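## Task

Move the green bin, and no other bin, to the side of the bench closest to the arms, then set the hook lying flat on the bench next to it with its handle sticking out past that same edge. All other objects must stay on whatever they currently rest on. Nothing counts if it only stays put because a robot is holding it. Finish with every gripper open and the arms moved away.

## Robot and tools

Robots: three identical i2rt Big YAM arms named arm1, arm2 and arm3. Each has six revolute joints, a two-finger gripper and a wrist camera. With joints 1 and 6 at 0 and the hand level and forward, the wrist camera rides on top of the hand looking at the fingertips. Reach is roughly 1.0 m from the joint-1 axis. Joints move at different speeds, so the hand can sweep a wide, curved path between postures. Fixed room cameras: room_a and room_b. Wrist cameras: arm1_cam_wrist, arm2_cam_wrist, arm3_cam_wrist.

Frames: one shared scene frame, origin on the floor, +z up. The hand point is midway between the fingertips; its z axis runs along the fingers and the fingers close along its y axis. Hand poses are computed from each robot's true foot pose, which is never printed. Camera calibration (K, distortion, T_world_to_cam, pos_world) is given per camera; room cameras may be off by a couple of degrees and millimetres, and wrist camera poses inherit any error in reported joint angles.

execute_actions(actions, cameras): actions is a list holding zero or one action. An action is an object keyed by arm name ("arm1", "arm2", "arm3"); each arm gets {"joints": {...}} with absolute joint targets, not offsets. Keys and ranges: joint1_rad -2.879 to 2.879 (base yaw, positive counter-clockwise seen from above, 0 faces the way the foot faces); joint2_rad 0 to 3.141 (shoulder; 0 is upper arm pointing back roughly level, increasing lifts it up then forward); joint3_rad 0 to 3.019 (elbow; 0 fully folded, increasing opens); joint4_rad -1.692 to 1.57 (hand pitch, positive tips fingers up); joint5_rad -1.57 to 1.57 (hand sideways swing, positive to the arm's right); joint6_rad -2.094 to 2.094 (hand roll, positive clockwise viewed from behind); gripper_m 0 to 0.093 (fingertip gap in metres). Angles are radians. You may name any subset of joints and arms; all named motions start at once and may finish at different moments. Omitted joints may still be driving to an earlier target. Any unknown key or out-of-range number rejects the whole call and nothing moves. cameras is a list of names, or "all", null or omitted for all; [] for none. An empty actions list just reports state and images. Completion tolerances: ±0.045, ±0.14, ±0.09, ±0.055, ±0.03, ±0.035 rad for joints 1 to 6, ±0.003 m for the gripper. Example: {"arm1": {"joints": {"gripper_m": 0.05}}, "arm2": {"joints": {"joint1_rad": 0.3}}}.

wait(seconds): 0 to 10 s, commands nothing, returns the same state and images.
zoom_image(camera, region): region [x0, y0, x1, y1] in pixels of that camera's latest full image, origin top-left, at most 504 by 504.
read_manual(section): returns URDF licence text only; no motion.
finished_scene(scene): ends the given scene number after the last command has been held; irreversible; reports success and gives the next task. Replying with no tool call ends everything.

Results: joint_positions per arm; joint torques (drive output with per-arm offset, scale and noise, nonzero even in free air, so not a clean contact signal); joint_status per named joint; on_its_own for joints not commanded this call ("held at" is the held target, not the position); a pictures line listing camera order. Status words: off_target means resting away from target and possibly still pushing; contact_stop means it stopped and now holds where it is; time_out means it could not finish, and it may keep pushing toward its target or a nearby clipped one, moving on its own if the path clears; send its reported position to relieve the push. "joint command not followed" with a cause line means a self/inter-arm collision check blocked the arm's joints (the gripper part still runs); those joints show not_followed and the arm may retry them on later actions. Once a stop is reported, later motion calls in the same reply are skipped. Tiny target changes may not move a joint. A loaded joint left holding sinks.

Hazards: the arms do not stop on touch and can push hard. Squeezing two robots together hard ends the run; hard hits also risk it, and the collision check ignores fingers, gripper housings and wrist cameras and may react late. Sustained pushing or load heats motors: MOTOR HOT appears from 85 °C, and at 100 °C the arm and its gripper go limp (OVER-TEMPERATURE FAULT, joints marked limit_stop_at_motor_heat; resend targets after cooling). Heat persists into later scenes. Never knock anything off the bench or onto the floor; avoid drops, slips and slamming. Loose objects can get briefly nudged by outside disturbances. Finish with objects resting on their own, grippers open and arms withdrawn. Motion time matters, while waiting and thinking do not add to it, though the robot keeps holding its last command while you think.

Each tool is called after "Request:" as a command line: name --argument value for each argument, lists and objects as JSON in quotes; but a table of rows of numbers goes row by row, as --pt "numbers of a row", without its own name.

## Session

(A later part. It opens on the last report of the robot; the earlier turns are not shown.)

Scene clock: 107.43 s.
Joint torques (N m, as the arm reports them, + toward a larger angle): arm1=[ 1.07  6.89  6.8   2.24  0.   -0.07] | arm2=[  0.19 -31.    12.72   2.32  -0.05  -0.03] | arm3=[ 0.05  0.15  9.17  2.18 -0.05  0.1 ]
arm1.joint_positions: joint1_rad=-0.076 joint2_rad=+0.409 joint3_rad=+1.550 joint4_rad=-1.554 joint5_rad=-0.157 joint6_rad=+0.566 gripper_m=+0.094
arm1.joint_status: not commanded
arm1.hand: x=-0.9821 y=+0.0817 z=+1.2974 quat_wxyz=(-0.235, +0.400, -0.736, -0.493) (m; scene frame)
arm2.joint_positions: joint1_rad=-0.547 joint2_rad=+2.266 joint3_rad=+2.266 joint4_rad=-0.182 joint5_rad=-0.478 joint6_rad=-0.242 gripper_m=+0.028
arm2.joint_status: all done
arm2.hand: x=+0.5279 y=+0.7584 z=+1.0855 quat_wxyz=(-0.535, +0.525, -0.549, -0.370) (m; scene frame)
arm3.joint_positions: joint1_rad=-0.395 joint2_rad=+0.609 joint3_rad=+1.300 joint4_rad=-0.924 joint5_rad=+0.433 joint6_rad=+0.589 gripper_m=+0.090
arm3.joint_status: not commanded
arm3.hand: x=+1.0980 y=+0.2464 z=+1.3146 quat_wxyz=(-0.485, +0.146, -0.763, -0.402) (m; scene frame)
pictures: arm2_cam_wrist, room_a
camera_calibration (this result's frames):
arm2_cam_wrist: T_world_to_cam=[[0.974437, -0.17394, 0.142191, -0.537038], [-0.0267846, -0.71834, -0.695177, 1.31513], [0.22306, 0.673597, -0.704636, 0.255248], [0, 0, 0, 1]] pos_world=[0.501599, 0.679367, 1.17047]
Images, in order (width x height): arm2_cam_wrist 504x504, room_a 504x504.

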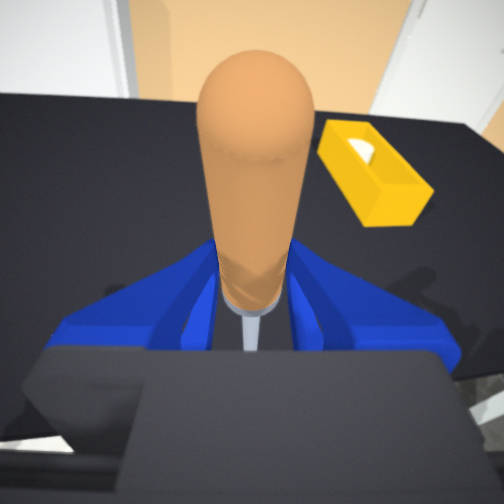

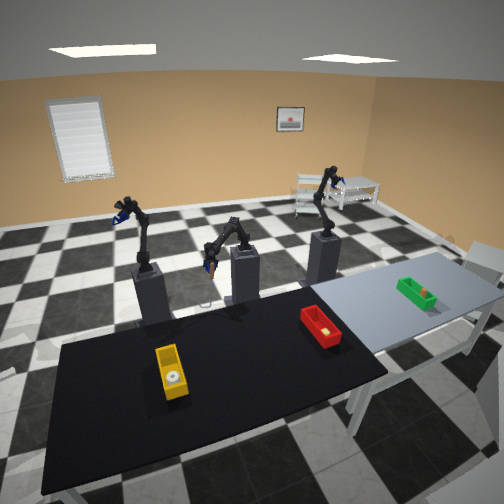

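Request:
execute_actions --actions '[{"arm2":{"joints":{"joint2_rad":2.2,"joint3_rad":2.54,"joint4_rad":-0.4,"joint5_rad":0.4,"joint6_rad":0.09}}}]' --cameras '["room_a"]'

Request:
execute_actions --actions '[{"arm2":{"joints":{"joint1_rad":0.63}}}]' --cameras '["arm2_cam_wrist","room_a","room_b"]'

Scene clock: 123.33 s.
Joint torques (N m, as the arm reports them, + toward a larger angle): arm1=[ 1.09  6.9   6.79  2.23  0.   -0.07] | arm2=[  0.56 -32.09  15.96   2.07   0.3    0.11] | arm3=[ 0.09  0.64  9.15  2.01 -0.05  0.04]
arm1.joint_positions: joint1_rad=-0.076 joint2_rad=+0.409 joint3_rad=+1.550 joint4_rad=-1.554 joint5_rad=-0.157 joint6_rad=+0.566 gripper_m=+0.094
arm1.joint_status: not commanded
arm1.hand: x=-0.9821 y=+0.0817 z=+1.2974 quat_wxyz=(-0.235, +0.400, -0.736, -0.493) (m; scene frame)
arm2.joint_positions: joint1_rad=-0.549 joint2_rad=+2.232 joint3_rad=+2.460 joint4_rad=-0.415 joint5_rad=+0.397 joint6_rad=+0.082 gripper_m=+0.028
arm2.joint_status: all done
arm2.hand: x=+0.6333 y=+0.6544 z=+1.1789 quat_wxyz=(-0.626, +0.176, -0.743, -0.158) (m; scene frame)
arm3.joint_positions: joint1_rad=-0.395 joint2_rad=+0.609 joint3_rad=+1.300 joint4_rad=-0.924 joint5_rad=+0.433 joint6_rad=+0.589 gripper_m=+0.090
arm3.joint_status: not commanded
arm3.hand: x=+1.0980 y=+0.2464 z=+1.3146 quat_wxyz=(-0.485, +0.146, -0.763, -0.402) (m; scene frame)
pictures: room_a
Images, in order (width x height): room_a 504x504.

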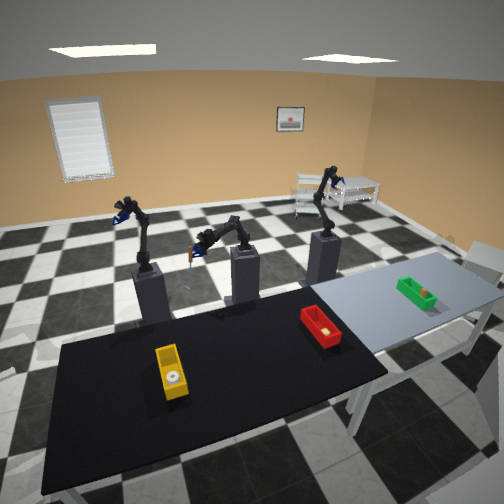

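Scene clock: 126.20 s.
Joint torques (N m, as the arm reports them, + toward a larger angle): arm1=[ 1.06  6.87  6.79  2.24  0.   -0.08] | arm2=[  0.28 -31.62  15.88   2.04   0.27  -0.03] | arm3=[-0.05  0.24  9.03  2.43 -0.03  0.06]
arm1.joint_positions: joint1_rad=-0.076 joint2_rad=+0.409 joint3_rad=+1.550 joint4_rad=-1.554 joint5_rad=-0.157 joint6_rad=+0.566 gripper_m=+0.094
arm1.joint_status: not commanded
arm1.hand: x=-0.9821 y=+0.0817 z=+1.2974 quat_wxyz=(-0.235, +0.400, -0.736, -0.493) (m; scene frame)
arm2.joint_positions: joint1_rad=+0.633 joint2_rad=+2.233 joint3_rad=+2.460 joint4_rad=-0.415 joint5_rad=+0.398 joint6_rad=+0.095 gripper_m=+0.028
arm2.joint_status: all done
arm2.hand: x=-0.3670 y=+0.8275 z=+1.1777 quat_wxyz=(-0.431, +0.558, -0.521, -0.481) (m; scene frame)
arm3.joint_positions: joint1_rad=-0.395 joint2_rad=+0.609 joint3_rad=+1.300 joint4_rad=-0.924 joint5_rad=+0.433 joint6_rad=+0.589 gripper_m=+0.090
arm3.joint_status: not commanded
arm3.hand: x=+1.0980 y=+0.2464 z=+1.3146 quat_wxyz=(-0.485, +0.146, -0.763, -0.402) (m; scene frame)
pictures: arm2_cam_wrist, room_a, room_b
camera_calibration (this result's frames):
arm2_cam_wrist: T_world_to_cam=[[0.995742, 0.0861641, -0.0327538, 0.332491], [0.0392648, -0.717947, -0.69499, 1.42867], [-0.0833986, 0.690745, -0.718273, 0.362694], [0, 0, 0, 1]] pos_world=[-0.356924, 0.746534, 1.26432]
Images, in order (width x height): arm2_cam_wrist 504x504, room_a 504x504, room_b 504x504.

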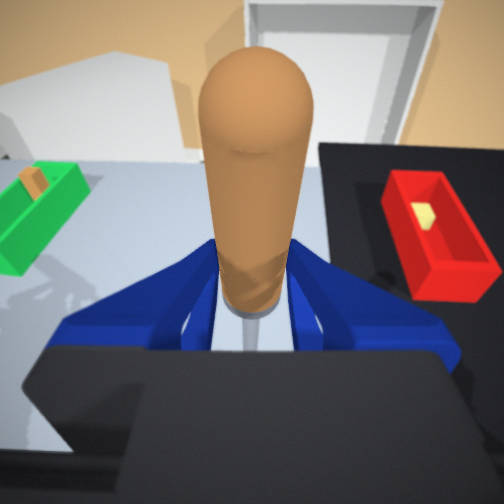

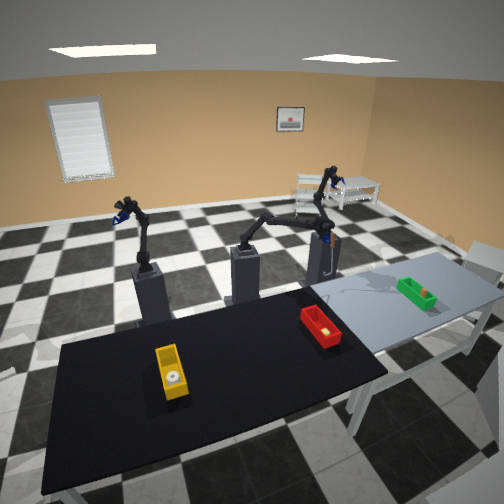

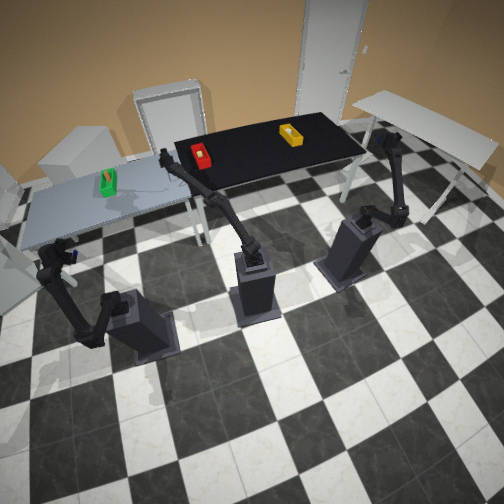

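Request:
execute_actions --actions '[{"arm2":{"joints":{"joint1_rad":0.98,"joint2_rad":1.9,"joint4_rad":-0.5,"joint5_rad":0,"joint6_rad":0}}}]' --cameras '[]'

Request:
execute_actions --actions '[{"arm2":{"joints":{"joint2_rad":1.455,"joint3_rad":0.9,"joint4_rad":0.77}}}]'

Scene clock: 139.07 s.
Joint torques (N m, as the arm reports them, + toward a larger angle): arm1=[ 1.04  6.88  6.8   2.24  0.   -0.08] | arm2=[ -0.09 -23.99  11.6    2.38   0.14  -0.03] | arm3=[-0.38  0.49  9.01  2.28  0.    0.08]
arm1.joint_positions: joint1_rad=-0.076 joint2_rad=+0.409 joint3_rad=+1.550 joint4_rad=-1.554 joint5_rad=-0.157 joint6_rad=+0.566 gripper_m=+0.094
arm1.joint_status: not commanded
arm1.hand: x=-0.9821 y=+0.0817 z=+1.2974 quat_wxyz=(-0.235, +0.400, -0.736, -0.493) (m; scene frame)
arm2.joint_positions: joint1_rad=+0.986 joint2_rad=+1.915 joint3_rad=+2.502 joint4_rad=-0.525 joint5_rad=+0.000 joint6_rad=+0.004 gripper_m=+0.028
arm2.joint_status: all done
arm2.hand: x=-0.5777 y=+0.5087 z=+1.4365 quat_wxyz=(-0.259, +0.640, -0.242, -0.682) (m; scene frame)
arm3.joint_positions: joint1_rad=-0.395 joint2_rad=+0.609 joint3_rad=+1.300 joint4_rad=-0.924 joint5_rad=+0.433 joint6_rad=+0.589 gripper_m=+0.090
arm3.joint_status: not commanded
arm3.hand: x=+1.0980 y=+0.2464 z=+1.3146 quat_wxyz=(-0.485, +0.146, -0.763, -0.402) (m; scene frame)
pictures: none
No camera images: the call's "cameras" was empty. Leave "cameras" out to get every camera's image.

Scene clock: 141.20 s.
Joint torques (N m, as the arm reports them, + toward a larger angle): arm1=[ 1.05  6.86  6.79  2.23  0.   -0.07] | arm2=[ -0.28 -17.94  10.24   2.86   0.14  -0.02] | arm3=[ 0.05  0.01  9.04  2.26 -0.04  0.03]
arm1.joint_positions: joint1_rad=-0.076 joint2_rad=+0.409 joint3_rad=+1.550 joint4_rad=-1.554 joint5_rad=-0.157 joint6_rad=+0.566 gripper_m=+0.094
arm1.joint_status: not commanded
arm1.hand: x=-0.9821 y=+0.0817 z=+1.2974 quat_wxyz=(-0.235, +0.400, -0.736, -0.493) (m; scene frame)
arm2.joint_positions: joint1_rad=+0.986 joint2_rad=+1.485 joint3_rad=+0.879 joint4_rad=+0.731 joint5_rad=+0.000 joint6_rad=+0.004 gripper_m=+0.028
arm2.joint_status: all done
arm2.hand: x=-0.4560 y=+0.4039 z=+1.0714 quat_wxyz=(-0.266, +0.618, -0.233, -0.702) (m; scene frame)
arm3.joint_positions: joint1_rad=-0.395 joint2_rad=+0.609 joint3_rad=+1.300 joint4_rad=-0.924 joint5_rad=+0.433 joint6_rad=+0.589 gripper_m=+0.090
arm3.joint_status: not commanded
arm3.hand: x=+1.0980 y=+0.2464 z=+1.3146 quat_wxyz=(-0.485, +0.146, -0.763, -0.402) (m; scene frame)
pictures: arm1_cam_wrist, arm2_cam_wrist, arm3_cam_wrist, room_a, room_b
camera_calibration (this result's frames):
arm2_cam_wrist: T_world_to_cam=[[0.658278, 0.752693, -0.0111093, 0.00793379], [0.359368, -0.327189, -0.873958, 1.234], [-0.661456, 0.571315, -0.485875, 0.107124], [0, 0, 0, 1]] pos_world=[-0.377823, 0.336577, 1.1306]
arm3_cam_wrist: T_world_to_cam=[[0.616161, -0.631952, -0.470088, 0.0938214], [-0.759108, -0.317348, -0.568371, 1.66581], [0.210001, 0.707055, -0.675257, 0.603223], [0, 0, 0, 1]] pos_world=[1.08005, 0.161422, 1.39823]
Images, in order (width x height): arm1_cam_wrist 504x504, arm2_cam_wrist 504x504, arm3_cam_wrist 504x504, room_a 504x504, room_b 504x504.

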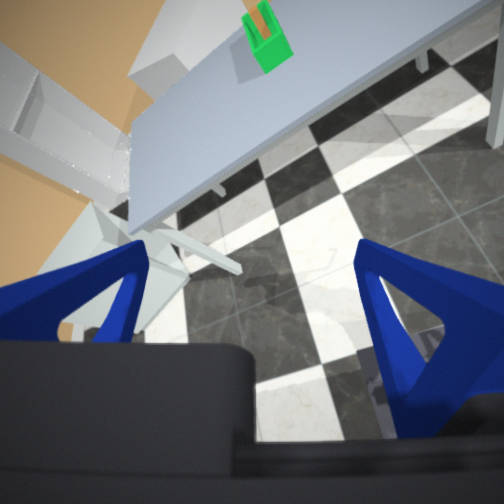

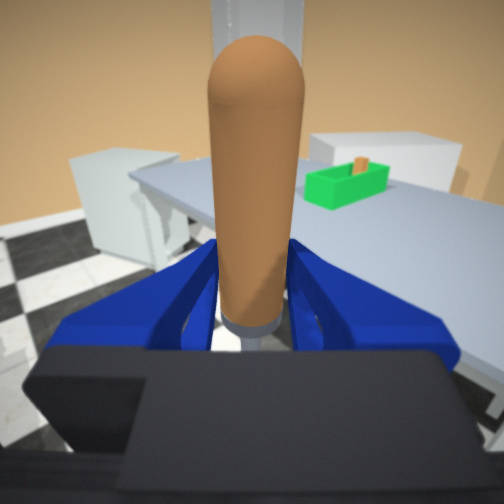

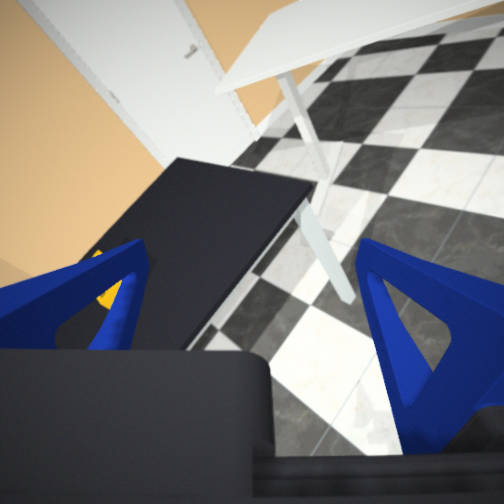

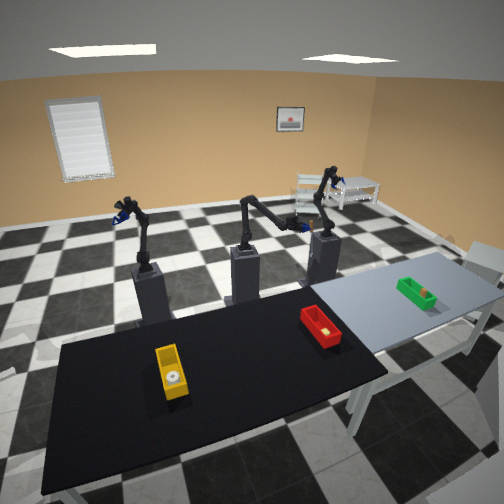

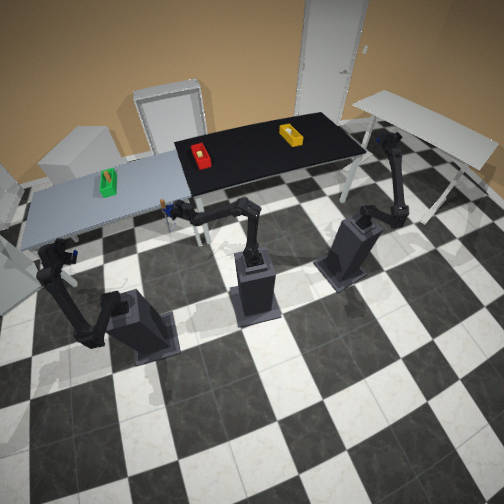

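Request:
execute_actions --actions '[{"arm2":{"joints":{"joint1_rad":1.14,"joint2_rad":2.09,"joint3_rad":0.96,"joint4_rad":1.35}},"arm1":{"joints":{"joint1_rad":-0.81,"joint2_rad":1.3,"joint3_rad":1.85,"joint4_rad":-1.64,"joint5_rad":0,"joint6_rad":-1.86}}}]' --cameras '["room_b"]'

Request:
execute_actions --actions '[{"arm1":{"joints":{"joint2_rad":1.68}}}]' --cameras '["arm1_cam_wrist","arm2_cam_wrist","room_a","room_b"]'

Scene clock: 156.43 s.
Joint torques (N m, as the arm reports them, + toward a larger angle): arm1=[ 1.   -7.8  11.37  0.65  0.01 -0.05] | arm2=[  0.39 -22.79   7.98   3.04   0.16   0.  ] | arm3=[-0.03  0.61  8.94  2.18 -0.02  0.07]
arm1.joint_positions: joint1_rad=-0.811 joint2_rad=+1.298 joint3_rad=+1.814 joint4_rad=-1.632 joint5_rad=-0.002 joint6_rad=-1.853 gripper_m=+0.094
arm1.joint_status: all done
arm1.hand: x=-0.6451 y=+0.2752 z=+1.1866 quat_wxyz=(-0.189, +0.935, -0.272, +0.124) (m; scene frame)
arm2.joint_positions: joint1_rad=+1.140 joint2_rad=+2.123 joint3_rad=+0.916 joint4_rad=+1.305 joint5_rad=-0.001 joint6_rad=+0.004 gripper_m=+0.028
arm2.joint_status: all done
arm2.hand: x=-0.5498 y=+0.3534 z=+0.8284 quat_wxyz=(-0.209, +0.644, -0.187, -0.711) (m; scene frame)
arm3.joint_positions: joint1_rad=-0.395 joint2_rad=+0.609 joint3_rad=+1.300 joint4_rad=-0.924 joint5_rad=+0.433 joint6_rad=+0.589 gripper_m=+0.090
arm3.joint_status: not commanded
arm3.hand: x=+1.0980 y=+0.2464 z=+1.3146 quat_wxyz=(-0.485, +0.146, -0.763, -0.402) (m; scene frame)
pictures: room_b
Images, in order (width x height): room_b 504x504.

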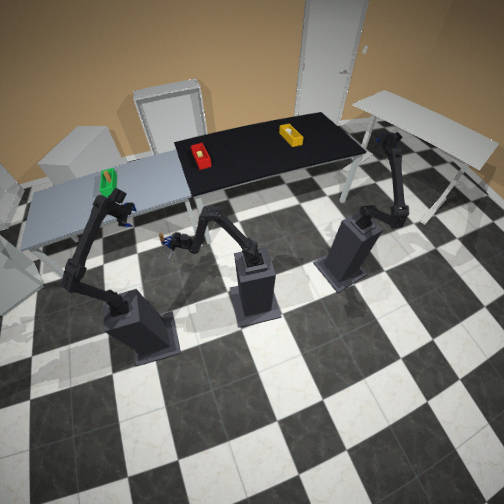

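Scene clock: 157.87 s.
Joint torques (N m, as the arm reports them, + toward a larger angle): arm1=[  0.91 -15.26  11.08  -0.05   0.    -0.09] | arm2=[  0.45 -23.02   7.93   3.09   0.18   0.  ] | arm3=[-0.82  0.54  9.04  2.15 -0.05  0.05]
arm1.joint_positions: joint1_rad=-0.811 joint2_rad=+1.694 joint3_rad=+1.822 joint4_rad=-1.633 joint5_rad=-0.002 joint6_rad=-1.853 gripper_m=+0.094
arm1.joint_status: all done
arm1.hand: x=-0.5650 y=+0.3433 z=+1.0065 quat_wxyz=(-0.025, +0.960, -0.280, +0.021) (m; scene frame)
arm2.joint_positions: joint1_rad=+1.140 joint2_rad=+2.123 joint3_rad=+0.916 joint4_rad=+1.305 joint5_rad=-0.001 joint6_rad=+0.004 gripper_m=+0.028
arm2.joint_status: not commanded
arm2.hand: x=-0.5498 y=+0.3534 z=+0.8284 quat_wxyz=(-0.209, +0.644, -0.187, -0.711) (m; scene frame)
arm3.joint_positions: joint1_rad=-0.395 joint2_rad=+0.609 joint3_rad=+1.300 joint4_rad=-0.924 joint5_rad=+0.433 joint6_rad=+0.589 gripper_m=+0.090
arm3.joint_status: not commanded
arm3.hand: x=+1.0980 y=+0.2464 z=+1.3146 quat_wxyz=(-0.485, +0.146, -0.763, -0.402) (m; scene frame)
pictures: arm1_cam_wrist, arm2_cam_wrist, room_a, room_b
camera_calibration (this result's frames):
arm1_cam_wrist: T_world_to_cam=[[0.5435, 0.837855, 0.051058, -0.0279753], [0.660113, -0.464192, 0.590574, -0.054281], [0.518516, -0.287273, -0.805367, 1.32996], [0, 0, 0, 1]] pos_world=[-0.63857, 0.380305, 1.10459]
arm2_cam_wrist: T_world_to_cam=[[0.534447, 0.845143, -0.0100001, 0.00330388], [0.426899, -0.280134, -0.859815, 1.04767], [-0.729468, 0.455256, -0.510508, -0.0200713], [0, 0, 0, 1]] pos_world=[-0.463656, 0.299833, 0.890587]
Images, in order (width x height): arm1_cam_wrist 504x504, arm2_cam_wrist 504x504, room_a 504x504, room_b 504x504.

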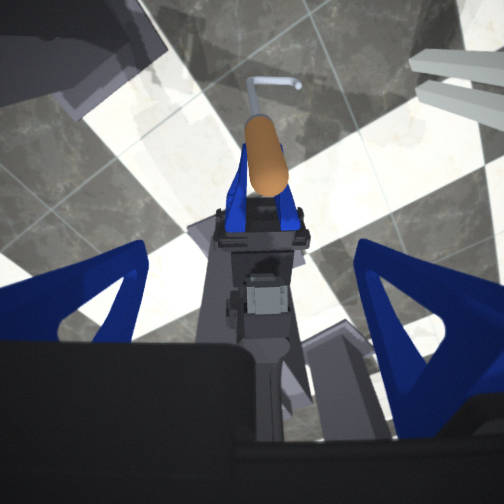

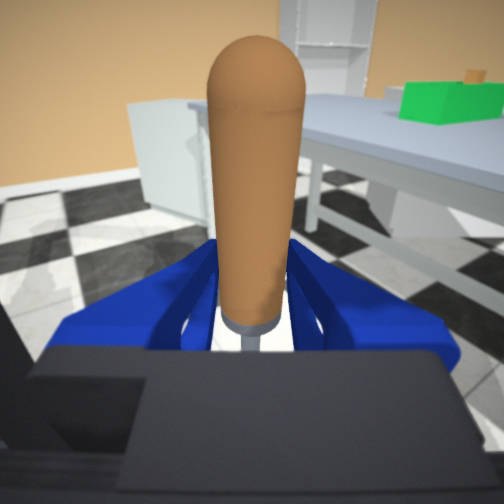

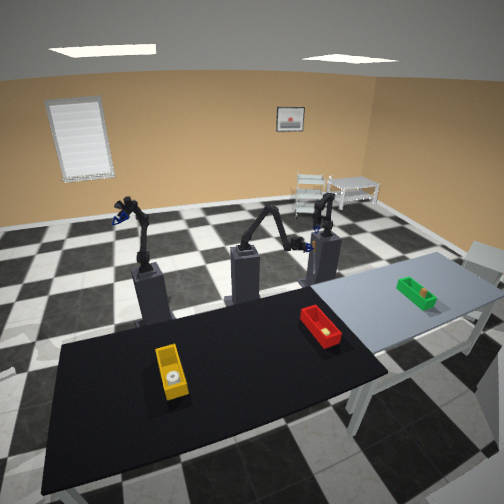

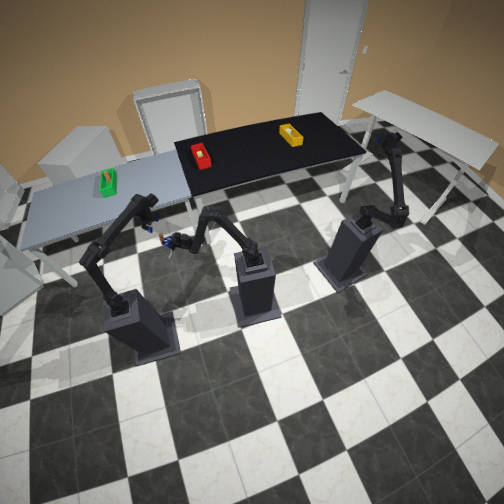

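Request:
execute_actions --actions '[{"arm1":{"joints":{"joint1_rad":-0.82,"joint2_rad":1.77,"joint3_rad":1.70,"joint4_rad":-1.48}}}]' --cameras '["arm1_cam_wrist","arm2_cam_wrist"]'

Scene clock: 161.90 s.
Joint torques (N m, as the arm reports them, + toward a larger angle): arm1=[  0.09 -16.06  10.08   0.55   0.    -0.1 ] | arm2=[  0.39 -22.73   7.95   3.09   0.18  -0.01] | arm3=[-0.7   0.35  9.04  2.31 -0.05  0.05]
arm1.joint_positions: joint1_rad=-0.811 joint2_rad=+1.782 joint3_rad=+1.685 joint4_rad=-1.490 joint5_rad=-0.002 joint6_rad=-1.853 gripper_m=+0.094
arm1.joint_status: all done
arm1.hand: x=-0.5546 y=+0.3512 z=+0.9089 quat_wxyz=(+0.009, +0.960, -0.280, -0.001) (m; scene frame)
arm2.joint_positions: joint1_rad=+1.140 joint2_rad=+2.123 joint3_rad=+0.916 joint4_rad=+1.305 joint5_rad=-0.001 joint6_rad=+0.004 gripper_m=+0.028
arm2.joint_status: not commanded
arm2.hand: x=-0.5498 y=+0.3534 z=+0.8284 quat_wxyz=(-0.209, +0.644, -0.187, -0.711) (m; scene frame)
arm3.joint_positions: joint1_rad=-0.395 joint2_rad=+0.609 joint3_rad=+1.300 joint4_rad=-0.924 joint5_rad=+0.433 joint6_rad=+0.589 gripper_m=+0.090
arm3.joint_status: not commanded
arm3.hand: x=+1.0980 y=+0.2464 z=+1.3146 quat_wxyz=(-0.485, +0.146, -0.763, -0.402) (m; scene frame)
pictures: arm1_cam_wrist, arm2_cam_wrist
camera_calibration (this result's frames):
arm1_cam_wrist: T_world_to_cam=[[0.544876, 0.838077, -0.0271391, 0.0364413], [0.695307, -0.43349, 0.573266, 0.0246574], [0.468677, -0.331229, -0.81892, 1.24829], [0, 0, 0, 1]] pos_world=[-0.622045, 0.393618, 1.0091]
arm2_cam_wrist: T_world_to_cam=[[0.534447, 0.845143, -0.0100001, 0.00330388], [0.426899, -0.280134, -0.859815, 1.04767], [-0.729468, 0.455256, -0.510508, -0.0200713], [0, 0, 0, 1]] pos_world=[-0.463656, 0.299833, 0.890587]
Images, in order (width x height): arm1_cam_wrist 504x504, arm2_cam_wrist 504x504.

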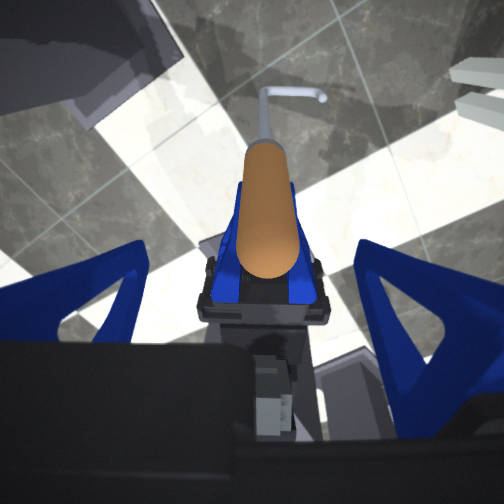

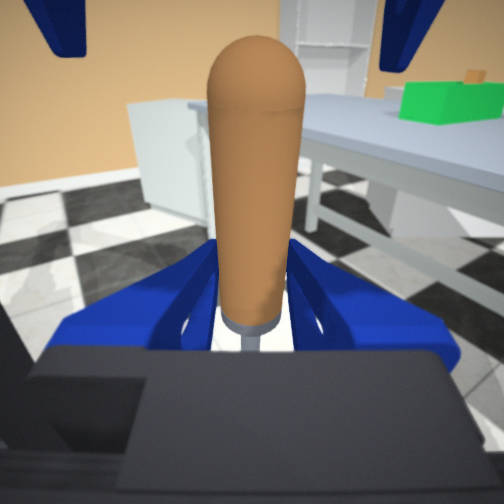

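Request:
execute_actions --actions '[{"arm1":{"joints":{"joint2_rad":1.795,"joint3_rad":1.615,"joint4_rad":-1.36}}}]' --cameras '["arm1_cam_wrist","arm2_cam_wrist"]'

Scene clock: 166.73 s.
Joint torques (N m, as the arm reports them, + toward a larger angle): arm1=[  0.13 -14.41   9.37   0.68   0.    -0.1 ] | arm2=[  0.34 -22.66   7.92   3.06   0.18  -0.02] | arm3=[-0.06  0.45  9.02  2.3  -0.01  0.1 ]
arm1.joint_positions: joint1_rad=-0.811 joint2_rad=+1.786 joint3_rad=+1.606 joint4_rad=-1.371 joint5_rad=-0.002 joint6_rad=-1.853 gripper_m=+0.094
arm1.joint_status: all done
arm1.hand: x=-0.5500 y=+0.3548 z=+0.8770 quat_wxyz=(-0.006, +0.960, -0.280, +0.009) (m; scene frame)
arm2.joint_positions: joint1_rad=+1.140 joint2_rad=+2.123 joint3_rad=+0.916 joint4_rad=+1.305 joint5_rad=-0.001 joint6_rad=+0.004 gripper_m=+0.028
arm2.joint_status: not commanded
arm2.hand: x=-0.5498 y=+0.3534 z=+0.8284 quat_wxyz=(-0.209, +0.644, -0.187, -0.711) (m; scene frame)
arm3.joint_positions: joint1_rad=-0.395 joint2_rad=+0.609 joint3_rad=+1.300 joint4_rad=-0.924 joint5_rad=+0.433 joint6_rad=+0.589 gripper_m=+0.090
arm3.joint_status: not commanded
arm3.hand: x=+1.0980 y=+0.2464 z=+1.3146 quat_wxyz=(-0.485, +0.146, -0.763, -0.402) (m; scene frame)
pictures: arm1_cam_wrist, arm2_cam_wrist
camera_calibration (this result's frames):
arm1_cam_wrist: T_world_to_cam=[[0.544858, 0.838496, 0.007381, -0.000356064], [0.679903, -0.446921, 0.581372, 0.0304976], [0.490777, -0.311747, -0.813604, 1.22184], [0, 0, 0, 1]] pos_world=[-0.620192, 0.394833, 0.976367]
arm2_cam_wrist: T_world_to_cam=[[0.534447, 0.845143, -0.0100001, 0.00330388], [0.426899, -0.280134, -0.859815, 1.04767], [-0.729468, 0.455256, -0.510508, -0.0200713], [0, 0, 0, 1]] pos_world=[-0.463656, 0.299833, 0.890587]
Images, in order (width x height): arm1_cam_wrist 504x504, arm2_cam_wrist 504x504.

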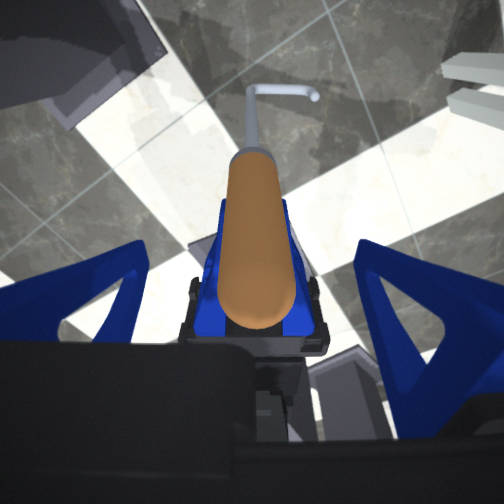

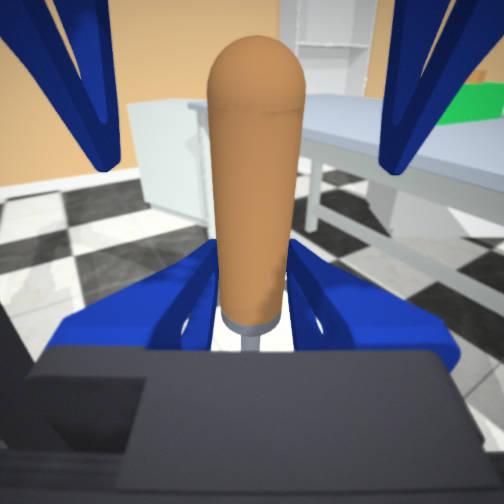

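Request:
execute_actions --actions '[{"arm1":{"joints":{"joint3_rad":1.585,"joint4_rad":-1.34}}}]' --cameras '["arm2_cam_wrist"]'

Request:
execute_actions --actions '[{"arm1":{"joints":{"gripper_m":0}}}]' --cameras '["arm1_cam_wrist","arm2_cam_wrist"]'

Scene clock: 170.43 s.
Joint torques (N m, as the arm reports them, + toward a larger angle): arm1=[  0.12 -14.29   8.94   0.67   0.    -0.1 ] | arm2=[  0.42 -22.83   7.98   3.16   0.18   0.  ] | arm3=[ 0.26  0.05  9.07  2.12 -0.04  0.03]
arm1.joint_positions: joint1_rad=-0.811 joint2_rad=+1.786 joint3_rad=+1.580 joint4_rad=-1.351 joint5_rad=-0.002 joint6_rad=-1.853 gripper_m=+0.094
arm1.joint_status: all done
arm1.hand: x=-0.5524 y=+0.3527 z=+0.8674 quat_wxyz=(-0.004, +0.960, -0.280, +0.007) (m; scene frame)
arm2.joint_positions: joint1_rad=+1.140 joint2_rad=+2.123 joint3_rad=+0.916 joint4_rad=+1.305 joint5_rad=-0.001 joint6_rad=+0.004 gripper_m=+0.028
arm2.joint_status: not commanded
arm2.hand: x=-0.5498 y=+0.3534 z=+0.8284 quat_wxyz=(-0.209, +0.644, -0.187, -0.711) (m; scene frame)
arm3.joint_positions: joint1_rad=-0.395 joint2_rad=+0.609 joint3_rad=+1.300 joint4_rad=-0.924 joint5_rad=+0.433 joint6_rad=+0.589 gripper_m=+0.090
arm3.joint_status: not commanded
arm3.hand: x=+1.0980 y=+0.2464 z=+1.3146 quat_wxyz=(-0.485, +0.146, -0.763, -0.402) (m; scene frame)
pictures: arm2_cam_wrist
camera_calibration (this result's frames):
arm2_cam_wrist: T_world_to_cam=[[0.534447, 0.845143, -0.0100001, 0.00330388], [0.426899, -0.280134, -0.859815, 1.04767], [-0.729468, 0.455256, -0.510508, -0.0200713], [0, 0, 0, 1]] pos_world=[-0.463656, 0.299833, 0.890587]
Images, in order (width x height): arm2_cam_wrist 504x504.

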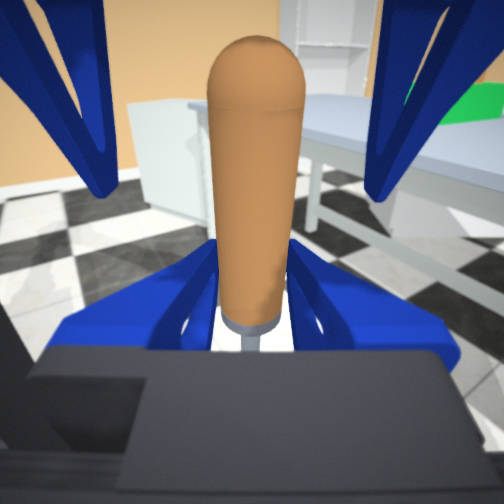

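Scene clock: 171.17 s.
Joint torques (N m, as the arm reports them, + toward a larger angle): arm1=[  0.24 -14.4    9.04   0.32   0.07  -0.1 ] | arm2=[  0.11 -23.14   7.95   2.97   0.28   0.06] | arm3=[-0.04  0.19  9.16  2.39 -0.03  0.04]
arm1.joint_positions: joint1_rad=-0.811 joint2_rad=+1.786 joint3_rad=+1.580 joint4_rad=-1.344 joint5_rad=-0.003 joint6_rad=-1.855 gripper_m=+0.029
arm1.joint_status: gripper_m off_target (ended at +0.029, target +0.000)
arm1.hand: x=-0.5513 y=+0.3540 z=+0.8674 quat_wxyz=(-0.007, +0.960, -0.279, +0.008) (m; scene frame)
arm2.joint_positions: joint1_rad=+1.144 joint2_rad=+2.123 joint3_rad=+0.916 joint4_rad=+1.306 joint5_rad=-0.004 joint6_rad=-0.002 gripper_m=+0.028
arm2.joint_status: not commanded
arm2.hand: x=-0.5513 y=+0.3510 z=+0.8287 quat_wxyz=(-0.209, +0.645, -0.183, -0.712) (m; scene frame)
arm3.joint_positions: joint1_rad=-0.395 joint2_rad=+0.609 joint3_rad=+1.300 joint4_rad=-0.924 joint5_rad=+0.433 joint6_rad=+0.589 gripper_m=+0.090
arm3.joint_status: not commanded
arm3.hand: x=+1.0980 y=+0.2464 z=+1.3146 quat_wxyz=(-0.485, +0.146, -0.763, -0.402) (m; scene frame)
pictures: arm1_cam_wrist, arm2_cam_wrist
camera_calibration (this result's frames):
arm1_cam_wrist: T_world_to_cam=[[0.543858, 0.839126, 0.00924851, -0.00128364], [0.680349, -0.447349, 0.58052, 0.0376583], [0.491267, -0.309429, -0.814193, 1.21435], [0, 0, 0, 1]] pos_world=[-0.621493, 0.393678, 0.966866]
arm2_cam_wrist: T_world_to_cam=[[0.529495, 0.848305, -0.00360713, -0.00304209], [0.430661, -0.272468, -0.860402, 1.04773], [-0.730867, 0.454026, -0.509603, -0.0210263], [0, 0, 0, 1]] pos_world=[-0.464973, 0.297601, 0.890744]
Images, in order (width x height): arm1_cam_wrist 504x504, arm2_cam_wrist 504x504.

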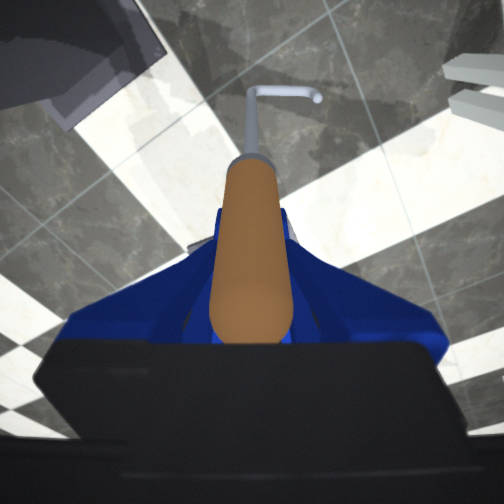

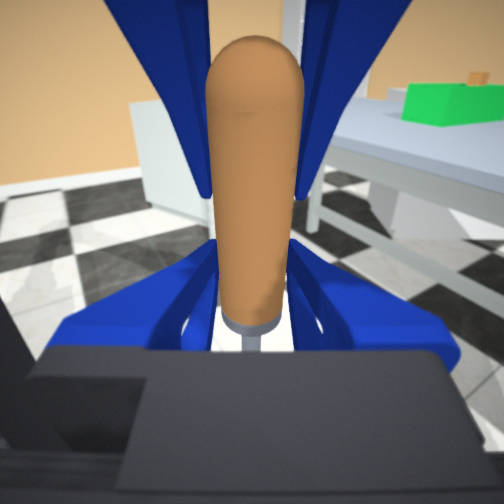

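Request:
execute_actions --actions '[{"arm2":{"joints":{"gripper_m":0.09}}}]' --cameras '[]'

Request:
execute_actions --actions '[{"arm2":{"joints":{"joint3_rad":0.5,"joint4_rad":1.5}}}]' --cameras '["arm1_cam_wrist","room_b"]'

Request:
execute_actions --actions '[{"arm2":{"joints":{"joint1_rad":0,"joint2_rad":0.8,"joint3_rad":0.7,"joint4_rad":0}},"arm1":{"joints":{"joint1_rad":0,"joint2_rad":1.5,"joint6_rad":1.57}}}]' --cameras '["arm1_cam_wrist","room_b"]'

Scene clock: 175.93 s.
Joint torques (N m, as the arm reports them, + toward a larger angle): arm1=[  0.22 -15.72   9.94   0.28  -0.07  -0.09] | arm2=[  0.09 -20.84   7.13   2.1    0.23   0.05] | arm3=[-0.27  0.4   9.16  2.28 -0.05  0.01]
arm1.joint_positions: joint1_rad=-0.812 joint2_rad=+1.802 joint3_rad=+1.566 joint4_rad=-1.343 joint5_rad=+0.001 joint6_rad=-1.855 gripper_m=+0.029
arm1.joint_status: not commanded
arm1.hand: x=-0.5535 y=+0.3504 z=+0.8537 quat_wxyz=(+0.006, +0.960, -0.280, +0.002) (m; scene frame)
arm2.joint_positions: joint1_rad=+1.144 joint2_rad=+2.098 joint3_rad=+0.931 joint4_rad=+1.334 joint5_rad=-0.003 joint6_rad=-0.003 gripper_m=+0.090
arm2.joint_status: all done
arm2.hand: x=-0.5551 y=+0.3536 z=+0.8575 quat_wxyz=(-0.216, +0.620, -0.176, -0.733) (m; scene frame)
arm3.joint_positions: joint1_rad=-0.395 joint2_rad=+0.609 joint3_rad=+1.300 joint4_rad=-0.924 joint5_rad=+0.433 joint6_rad=+0.589 gripper_m=+0.090
arm3.joint_status: not commanded
arm3.hand: x=+1.0980 y=+0.2464 z=+1.3146 quat_wxyz=(-0.485, +0.146, -0.763, -0.402) (m; scene frame)
pictures: none
No camera images: the call's "cameras" was empty. Leave "cameras" out to get every camera's image.

Scene clock: 177.13 s.
Joint torques (N m, as the arm reports them, + toward a larger angle): arm1=[  0.26 -15.7    9.97   0.28  -0.09  -0.09] | arm2=[  0.09 -15.42   1.42   2.22   0.23   0.05] | arm3=[-0.28  0.28  8.99  2.16 -0.04  0.05]
arm1.joint_positions: joint1_rad=-0.812 joint2_rad=+1.802 joint3_rad=+1.566 joint4_rad=-1.343 joint5_rad=+0.001 joint6_rad=-1.855 gripper_m=+0.029
arm1.joint_status: not commanded
arm1.hand: x=-0.5535 y=+0.3504 z=+0.8537 quat_wxyz=(+0.006, +0.960, -0.280, +0.002) (m; scene frame)
arm2.joint_positions: joint1_rad=+1.144 joint2_rad=+2.092 joint3_rad=+0.504 joint4_rad=+1.482 joint5_rad=-0.003 joint6_rad=-0.003 gripper_m=+0.090
arm2.joint_status: all done
arm2.hand: x=-0.4231 y=+0.2702 z=+0.7611 quat_wxyz=(-0.189, +0.715, -0.204, -0.642) (m; scene frame)
arm3.joint_positions: joint1_rad=-0.395 joint2_rad=+0.609 joint3_rad=+1.300 joint4_rad=-0.924 joint5_rad=+0.433 joint6_rad=+0.589 gripper_m=+0.090
arm3.joint_status: not commanded
arm3.hand: x=+1.0980 y=+0.2464 z=+1.3146 quat_wxyz=(-0.485, +0.146, -0.763, -0.402) (m; scene frame)
pictures: arm1_cam_wrist, room_b
camera_calibration (this result's frames):
arm1_cam_wrist: T_world_to_cam=[[0.544644, 0.838419, -0.0204155, 0.0290527], [0.691358, -0.435066, 0.576837, 0.050486], [0.474749, -0.328285, -0.816604, 1.20269], [0, 0, 0, 1]] pos_world=[-0.621706, 0.392433, 0.953596]
Images, in order (width x height): arm1_cam_wrist 504x504, room_b 504x504.

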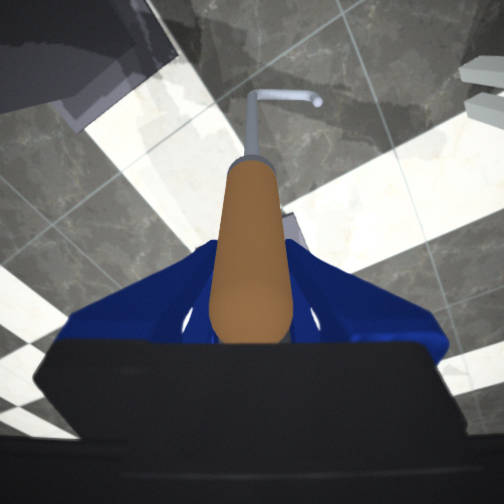

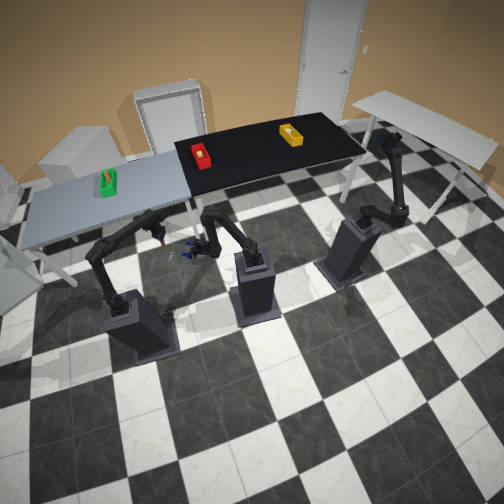

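Scene clock: 180.00 s.
Joint torques (N m, as the arm reports them, + toward a larger angle): arm1=[  0.81 -12.87  12.06   0.75   0.16   0.05] | arm2=[ 0.57 -5.42 10.8   1.21  0.02  0.05] | arm3=[ 0.13 -0.01  8.92  2.47  0.    0.09]
arm1.joint_positions: joint1_rad=+0.005 joint2_rad=+1.511 joint3_rad=+1.550 joint4_rad=-1.341 joint5_rad=-0.001 joint6_rad=+1.564 gripper_m=+0.029
arm1.joint_status: all done
arm1.hand: x=-0.9458 y=+0.5066 z=+0.9919 quat_wxyz=(-0.005, -0.013, -0.991, -0.130) (m; scene frame)
arm2.joint_positions: joint1_rad=+0.000 joint2_rad=+0.799 joint3_rad=+0.691 joint4_rad=+0.012 joint5_rad=+0.002 joint6_rad=-0.003 gripper_m=+0.090
arm2.joint_status: all done
arm2.hand: x=+0.0651 y=+0.4223 z=+1.1304 quat_wxyz=(-0.511, +0.485, -0.557, -0.441) (m; scene frame)
arm3.joint_positions: joint1_rad=-0.395 joint2_rad=+0.609 joint3_rad=+1.300 joint4_rad=-0.924 joint5_rad=+0.433 joint6_rad=+0.589 gripper_m=+0.090
arm3.joint_status: not commanded
arm3.hand: x=+1.0980 y=+0.2464 z=+1.3146 quat_wxyz=(-0.485, +0.146, -0.763, -0.402) (m; scene frame)
pictures: arm1_cam_wrist, room_b
camera_calibration (this result's frames):
arm1_cam_wrist: T_world_to_cam=[[-0.0330723, -0.963079, -0.26718, 0.725602], [-0.828594, -0.123062, 0.546157, -1.25529], [-0.558872, 0.239446, -0.793932, 0.265356], [0, 0, 0, 1]] pos_world=[-0.867828, 0.480795, 1.09013]
Images, in order (width x height): arm1_cam_wrist 504x504, room_b 504x504.

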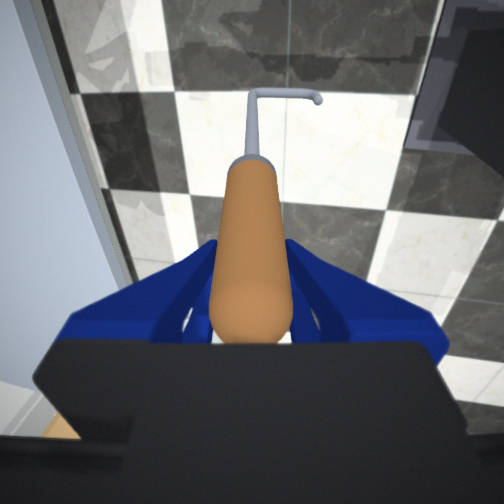

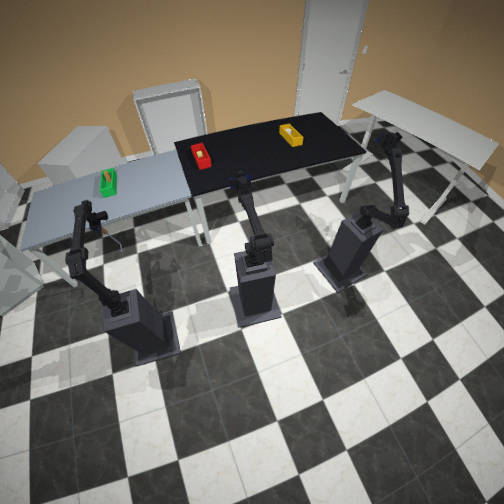

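Request:
execute_actions --actions '[{"arm1":{"joints":{"joint2_rad":1.15}}}]' --cameras '[]'

Request:
execute_actions --actions '[{"arm1":{"joints":{"joint4_rad":0.0}}}]' --cameras '["arm1_cam_wrist"]'

Request:
execute_actions --actions '[{"arm1":{"joints":{"joint2_rad":1.84,"joint3_rad":1.55,"joint4_rad":0.26}}}]' --cameras '["arm1_cam_wrist","room_a","room_b"]'

Scene clock: 185.53 s.
Joint torques (N m, as the arm reports them, + toward a larger angle): arm1=[ 0.54 -8.7  12.52  1.58  0.14 -0.02] | arm2=[ 0.71 -5.45 10.82  1.24  0.03  0.06] | arm3=[-0.26  0.29  8.85  2.47 -0.04  0.07]
arm1.joint_positions: joint1_rad=+0.005 joint2_rad=+1.176 joint3_rad=+1.542 joint4_rad=-1.347 joint5_rad=-0.001 joint6_rad=+1.566 gripper_m=+0.029
arm1.joint_status: all done
arm1.hand: x=-0.9495 y=+0.4262 z=+1.1407 quat_wxyz=(-0.008, -0.013, -0.958, -0.287) (m; scene frame)
arm2.joint_positions: joint1_rad=+0.000 joint2_rad=+0.799 joint3_rad=+0.691 joint4_rad=+0.012 joint5_rad=+0.002 joint6_rad=-0.003 gripper_m=+0.090
arm2.joint_status: not commanded
arm2.hand: x=+0.0651 y=+0.4223 z=+1.1304 quat_wxyz=(-0.511, +0.485, -0.557, -0.441) (m; scene frame)
arm3.joint_positions: joint1_rad=-0.395 joint2_rad=+0.609 joint3_rad=+1.300 joint4_rad=-0.924 joint5_rad=+0.433 joint6_rad=+0.589 gripper_m=+0.090
arm3.joint_status: not commanded
arm3.hand: x=+1.0980 y=+0.2464 z=+1.3146 quat_wxyz=(-0.485, +0.146, -0.763, -0.402) (m; scene frame)
pictures: none
No camera images: the call's "cameras" was empty. Leave "cameras" out to get every camera's image.

Scene clock: 187.23 s.
Joint torques (N m, as the arm reports them, + toward a larger angle): arm1=[ 0.58 -9.56 13.17  4.42  0.06 -0.11] | arm2=[ 0.59 -5.44 10.79  1.19  0.03  0.07] | arm3=[-0.21  0.18  9.22  2.32 -0.01  0.04]
arm1.joint_positions: joint1_rad=+0.005 joint2_rad=+1.176 joint3_rad=+1.542 joint4_rad=-0.053 joint5_rad=-0.001 joint6_rad=+1.569 gripper_m=+0.029
arm1.joint_status: all done
arm1.hand: x=-0.9479 y=+0.5257 z=+1.4199 quat_wxyz=(-0.016, -0.007, -0.591, -0.806) (m; scene frame)
arm2.joint_positions: joint1_rad=+0.000 joint2_rad=+0.799 joint3_rad=+0.691 joint4_rad=+0.012 joint5_rad=+0.002 joint6_rad=-0.003 gripper_m=+0.090
arm2.joint_status: not commanded
arm2.hand: x=+0.0651 y=+0.4223 z=+1.1304 quat_wxyz=(-0.511, +0.485, -0.557, -0.441) (m; scene frame)
arm3.joint_positions: joint1_rad=-0.395 joint2_rad=+0.609 joint3_rad=+1.300 joint4_rad=-0.924 joint5_rad=+0.433 joint6_rad=+0.589 gripper_m=+0.090
arm3.joint_status: not commanded
arm3.hand: x=+1.0980 y=+0.2464 z=+1.3146 quat_wxyz=(-0.485, +0.146, -0.763, -0.402) (m; scene frame)
pictures: arm1_cam_wrist
camera_calibration (this result's frames):
arm1_cam_wrist: T_world_to_cam=[[0.00963379, 0.309495, -0.950852, 1.20054], [-0.837584, -0.516928, -0.176742, -0.263407], [-0.546223, 0.798122, 0.254248, -1.17057], [0, 0, 0, 1]] pos_world=[-0.871586, 0.426538, 1.39259]
Images, in order (width x height): arm1_cam_wrist 504x504.

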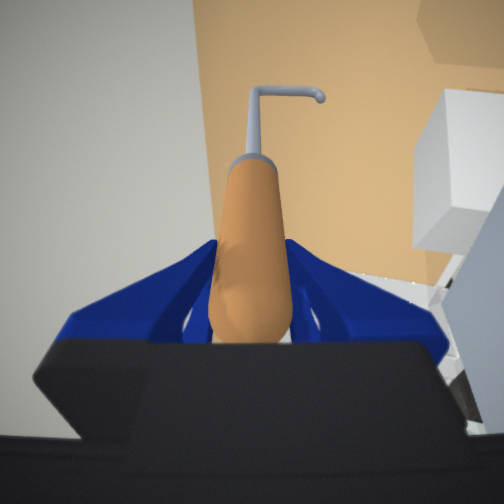

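Scene clock: 188.93 s.
Joint torques (N m, as the arm reports them, + toward a larger angle): arm1=[  0.79 -22.03  14.99   3.19   0.13  -0.12] | arm2=[ 0.67 -5.57 10.82  1.23  0.03  0.06] | arm3=[-0.49  0.61  9.06  2.42  0.    0.04]
arm1.joint_positions: joint1_rad=+0.004 joint2_rad=+1.898 joint3_rad=+1.481 joint4_rad=+0.236 joint5_rad=-0.002 joint6_rad=+1.570 gripper_m=+0.029
arm1.joint_status: all done
arm1.hand: x=-0.9357 y=+0.7916 z=+0.9678 quat_wxyz=(-0.013, -0.010, -0.770, -0.637) (m; scene frame)
arm2.joint_positions: joint1_rad=+0.000 joint2_rad=+0.799 joint3_rad=+0.691 joint4_rad=+0.012 joint5_rad=+0.002 joint6_rad=-0.003 gripper_m=+0.090
arm2.joint_status: not commanded
arm2.hand: x=+0.0651 y=+0.4223 z=+1.1304 quat_wxyz=(-0.511, +0.485, -0.557, -0.441) (m; scene frame)
arm3.joint_positions: joint1_rad=-0.395 joint2_rad=+0.609 joint3_rad=+1.300 joint4_rad=-0.924 joint5_rad=+0.433 joint6_rad=+0.589 gripper_m=+0.090
arm3.joint_status: not commanded
arm3.hand: x=+1.0980 y=+0.2464 z=+1.3146 quat_wxyz=(-0.485, +0.146, -0.763, -0.402) (m; scene frame)
pictures: arm1_cam_wrist, room_a, room_b
camera_calibration (this result's frames):
arm1_cam_wrist: T_world_to_cam=[[-0.008119, -0.177677, -0.984055, 1.08938], [-0.839684, -0.53318, 0.103197, -0.455676], [-0.543014, 0.827134, -0.144864, -0.89494], [0, 0, 0, 1]] pos_world=[-0.859744, 0.690837, 0.989391]
Images, in order (width x height): arm1_cam_wrist 504x504, room_a 504x504, room_b 504x504.

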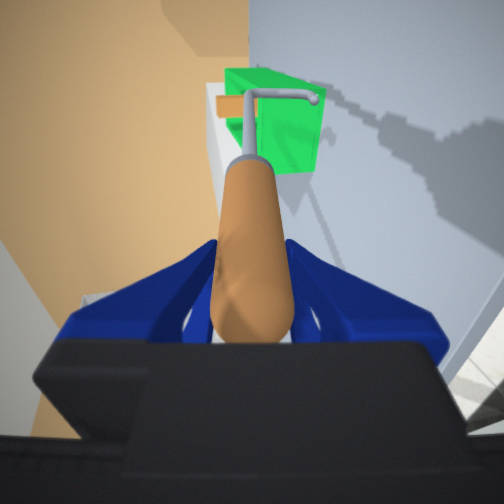

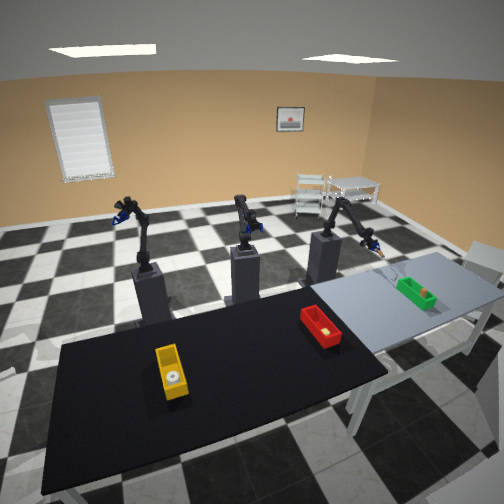

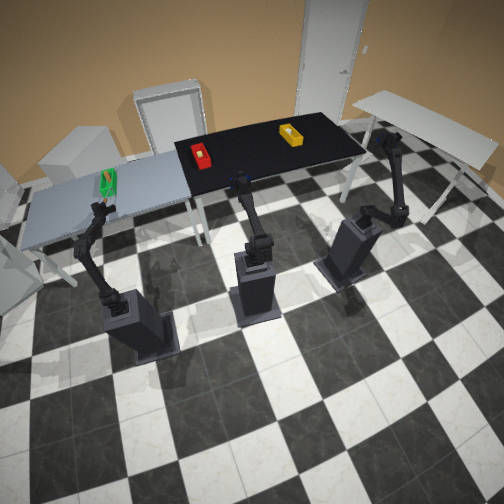

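Request:
zoom_image --camera "room_a" --region '[350, 230, 450, 310]'

Request:
zoom_image --camera "room_b" --region '[70, 150, 150, 230]'

Region (350, 230, 450, 310) of room_a's 504x504 image, scaled by 5.040, with more detail than that image has; it fills the top 403 rows of this view, and the rest is white.

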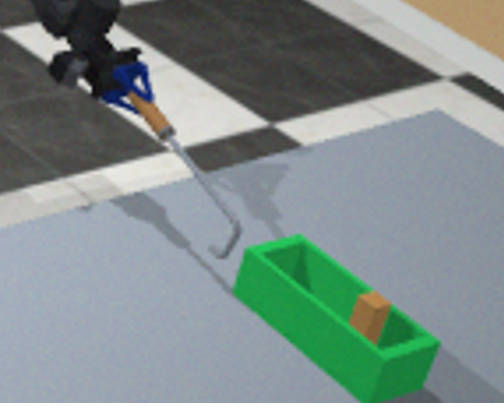

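Region (70, 150, 150, 230) of room_b's 504x504 image, scaled by 6.300, with more detail than that image has.

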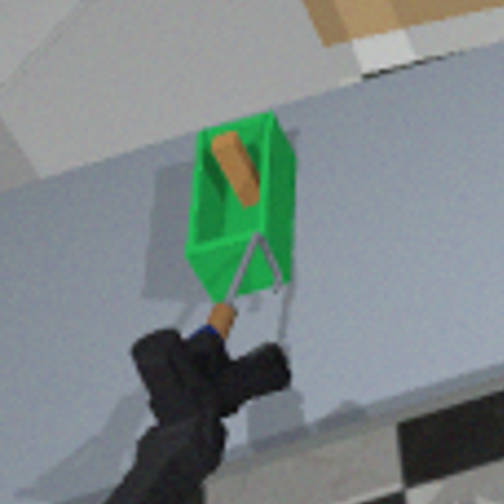

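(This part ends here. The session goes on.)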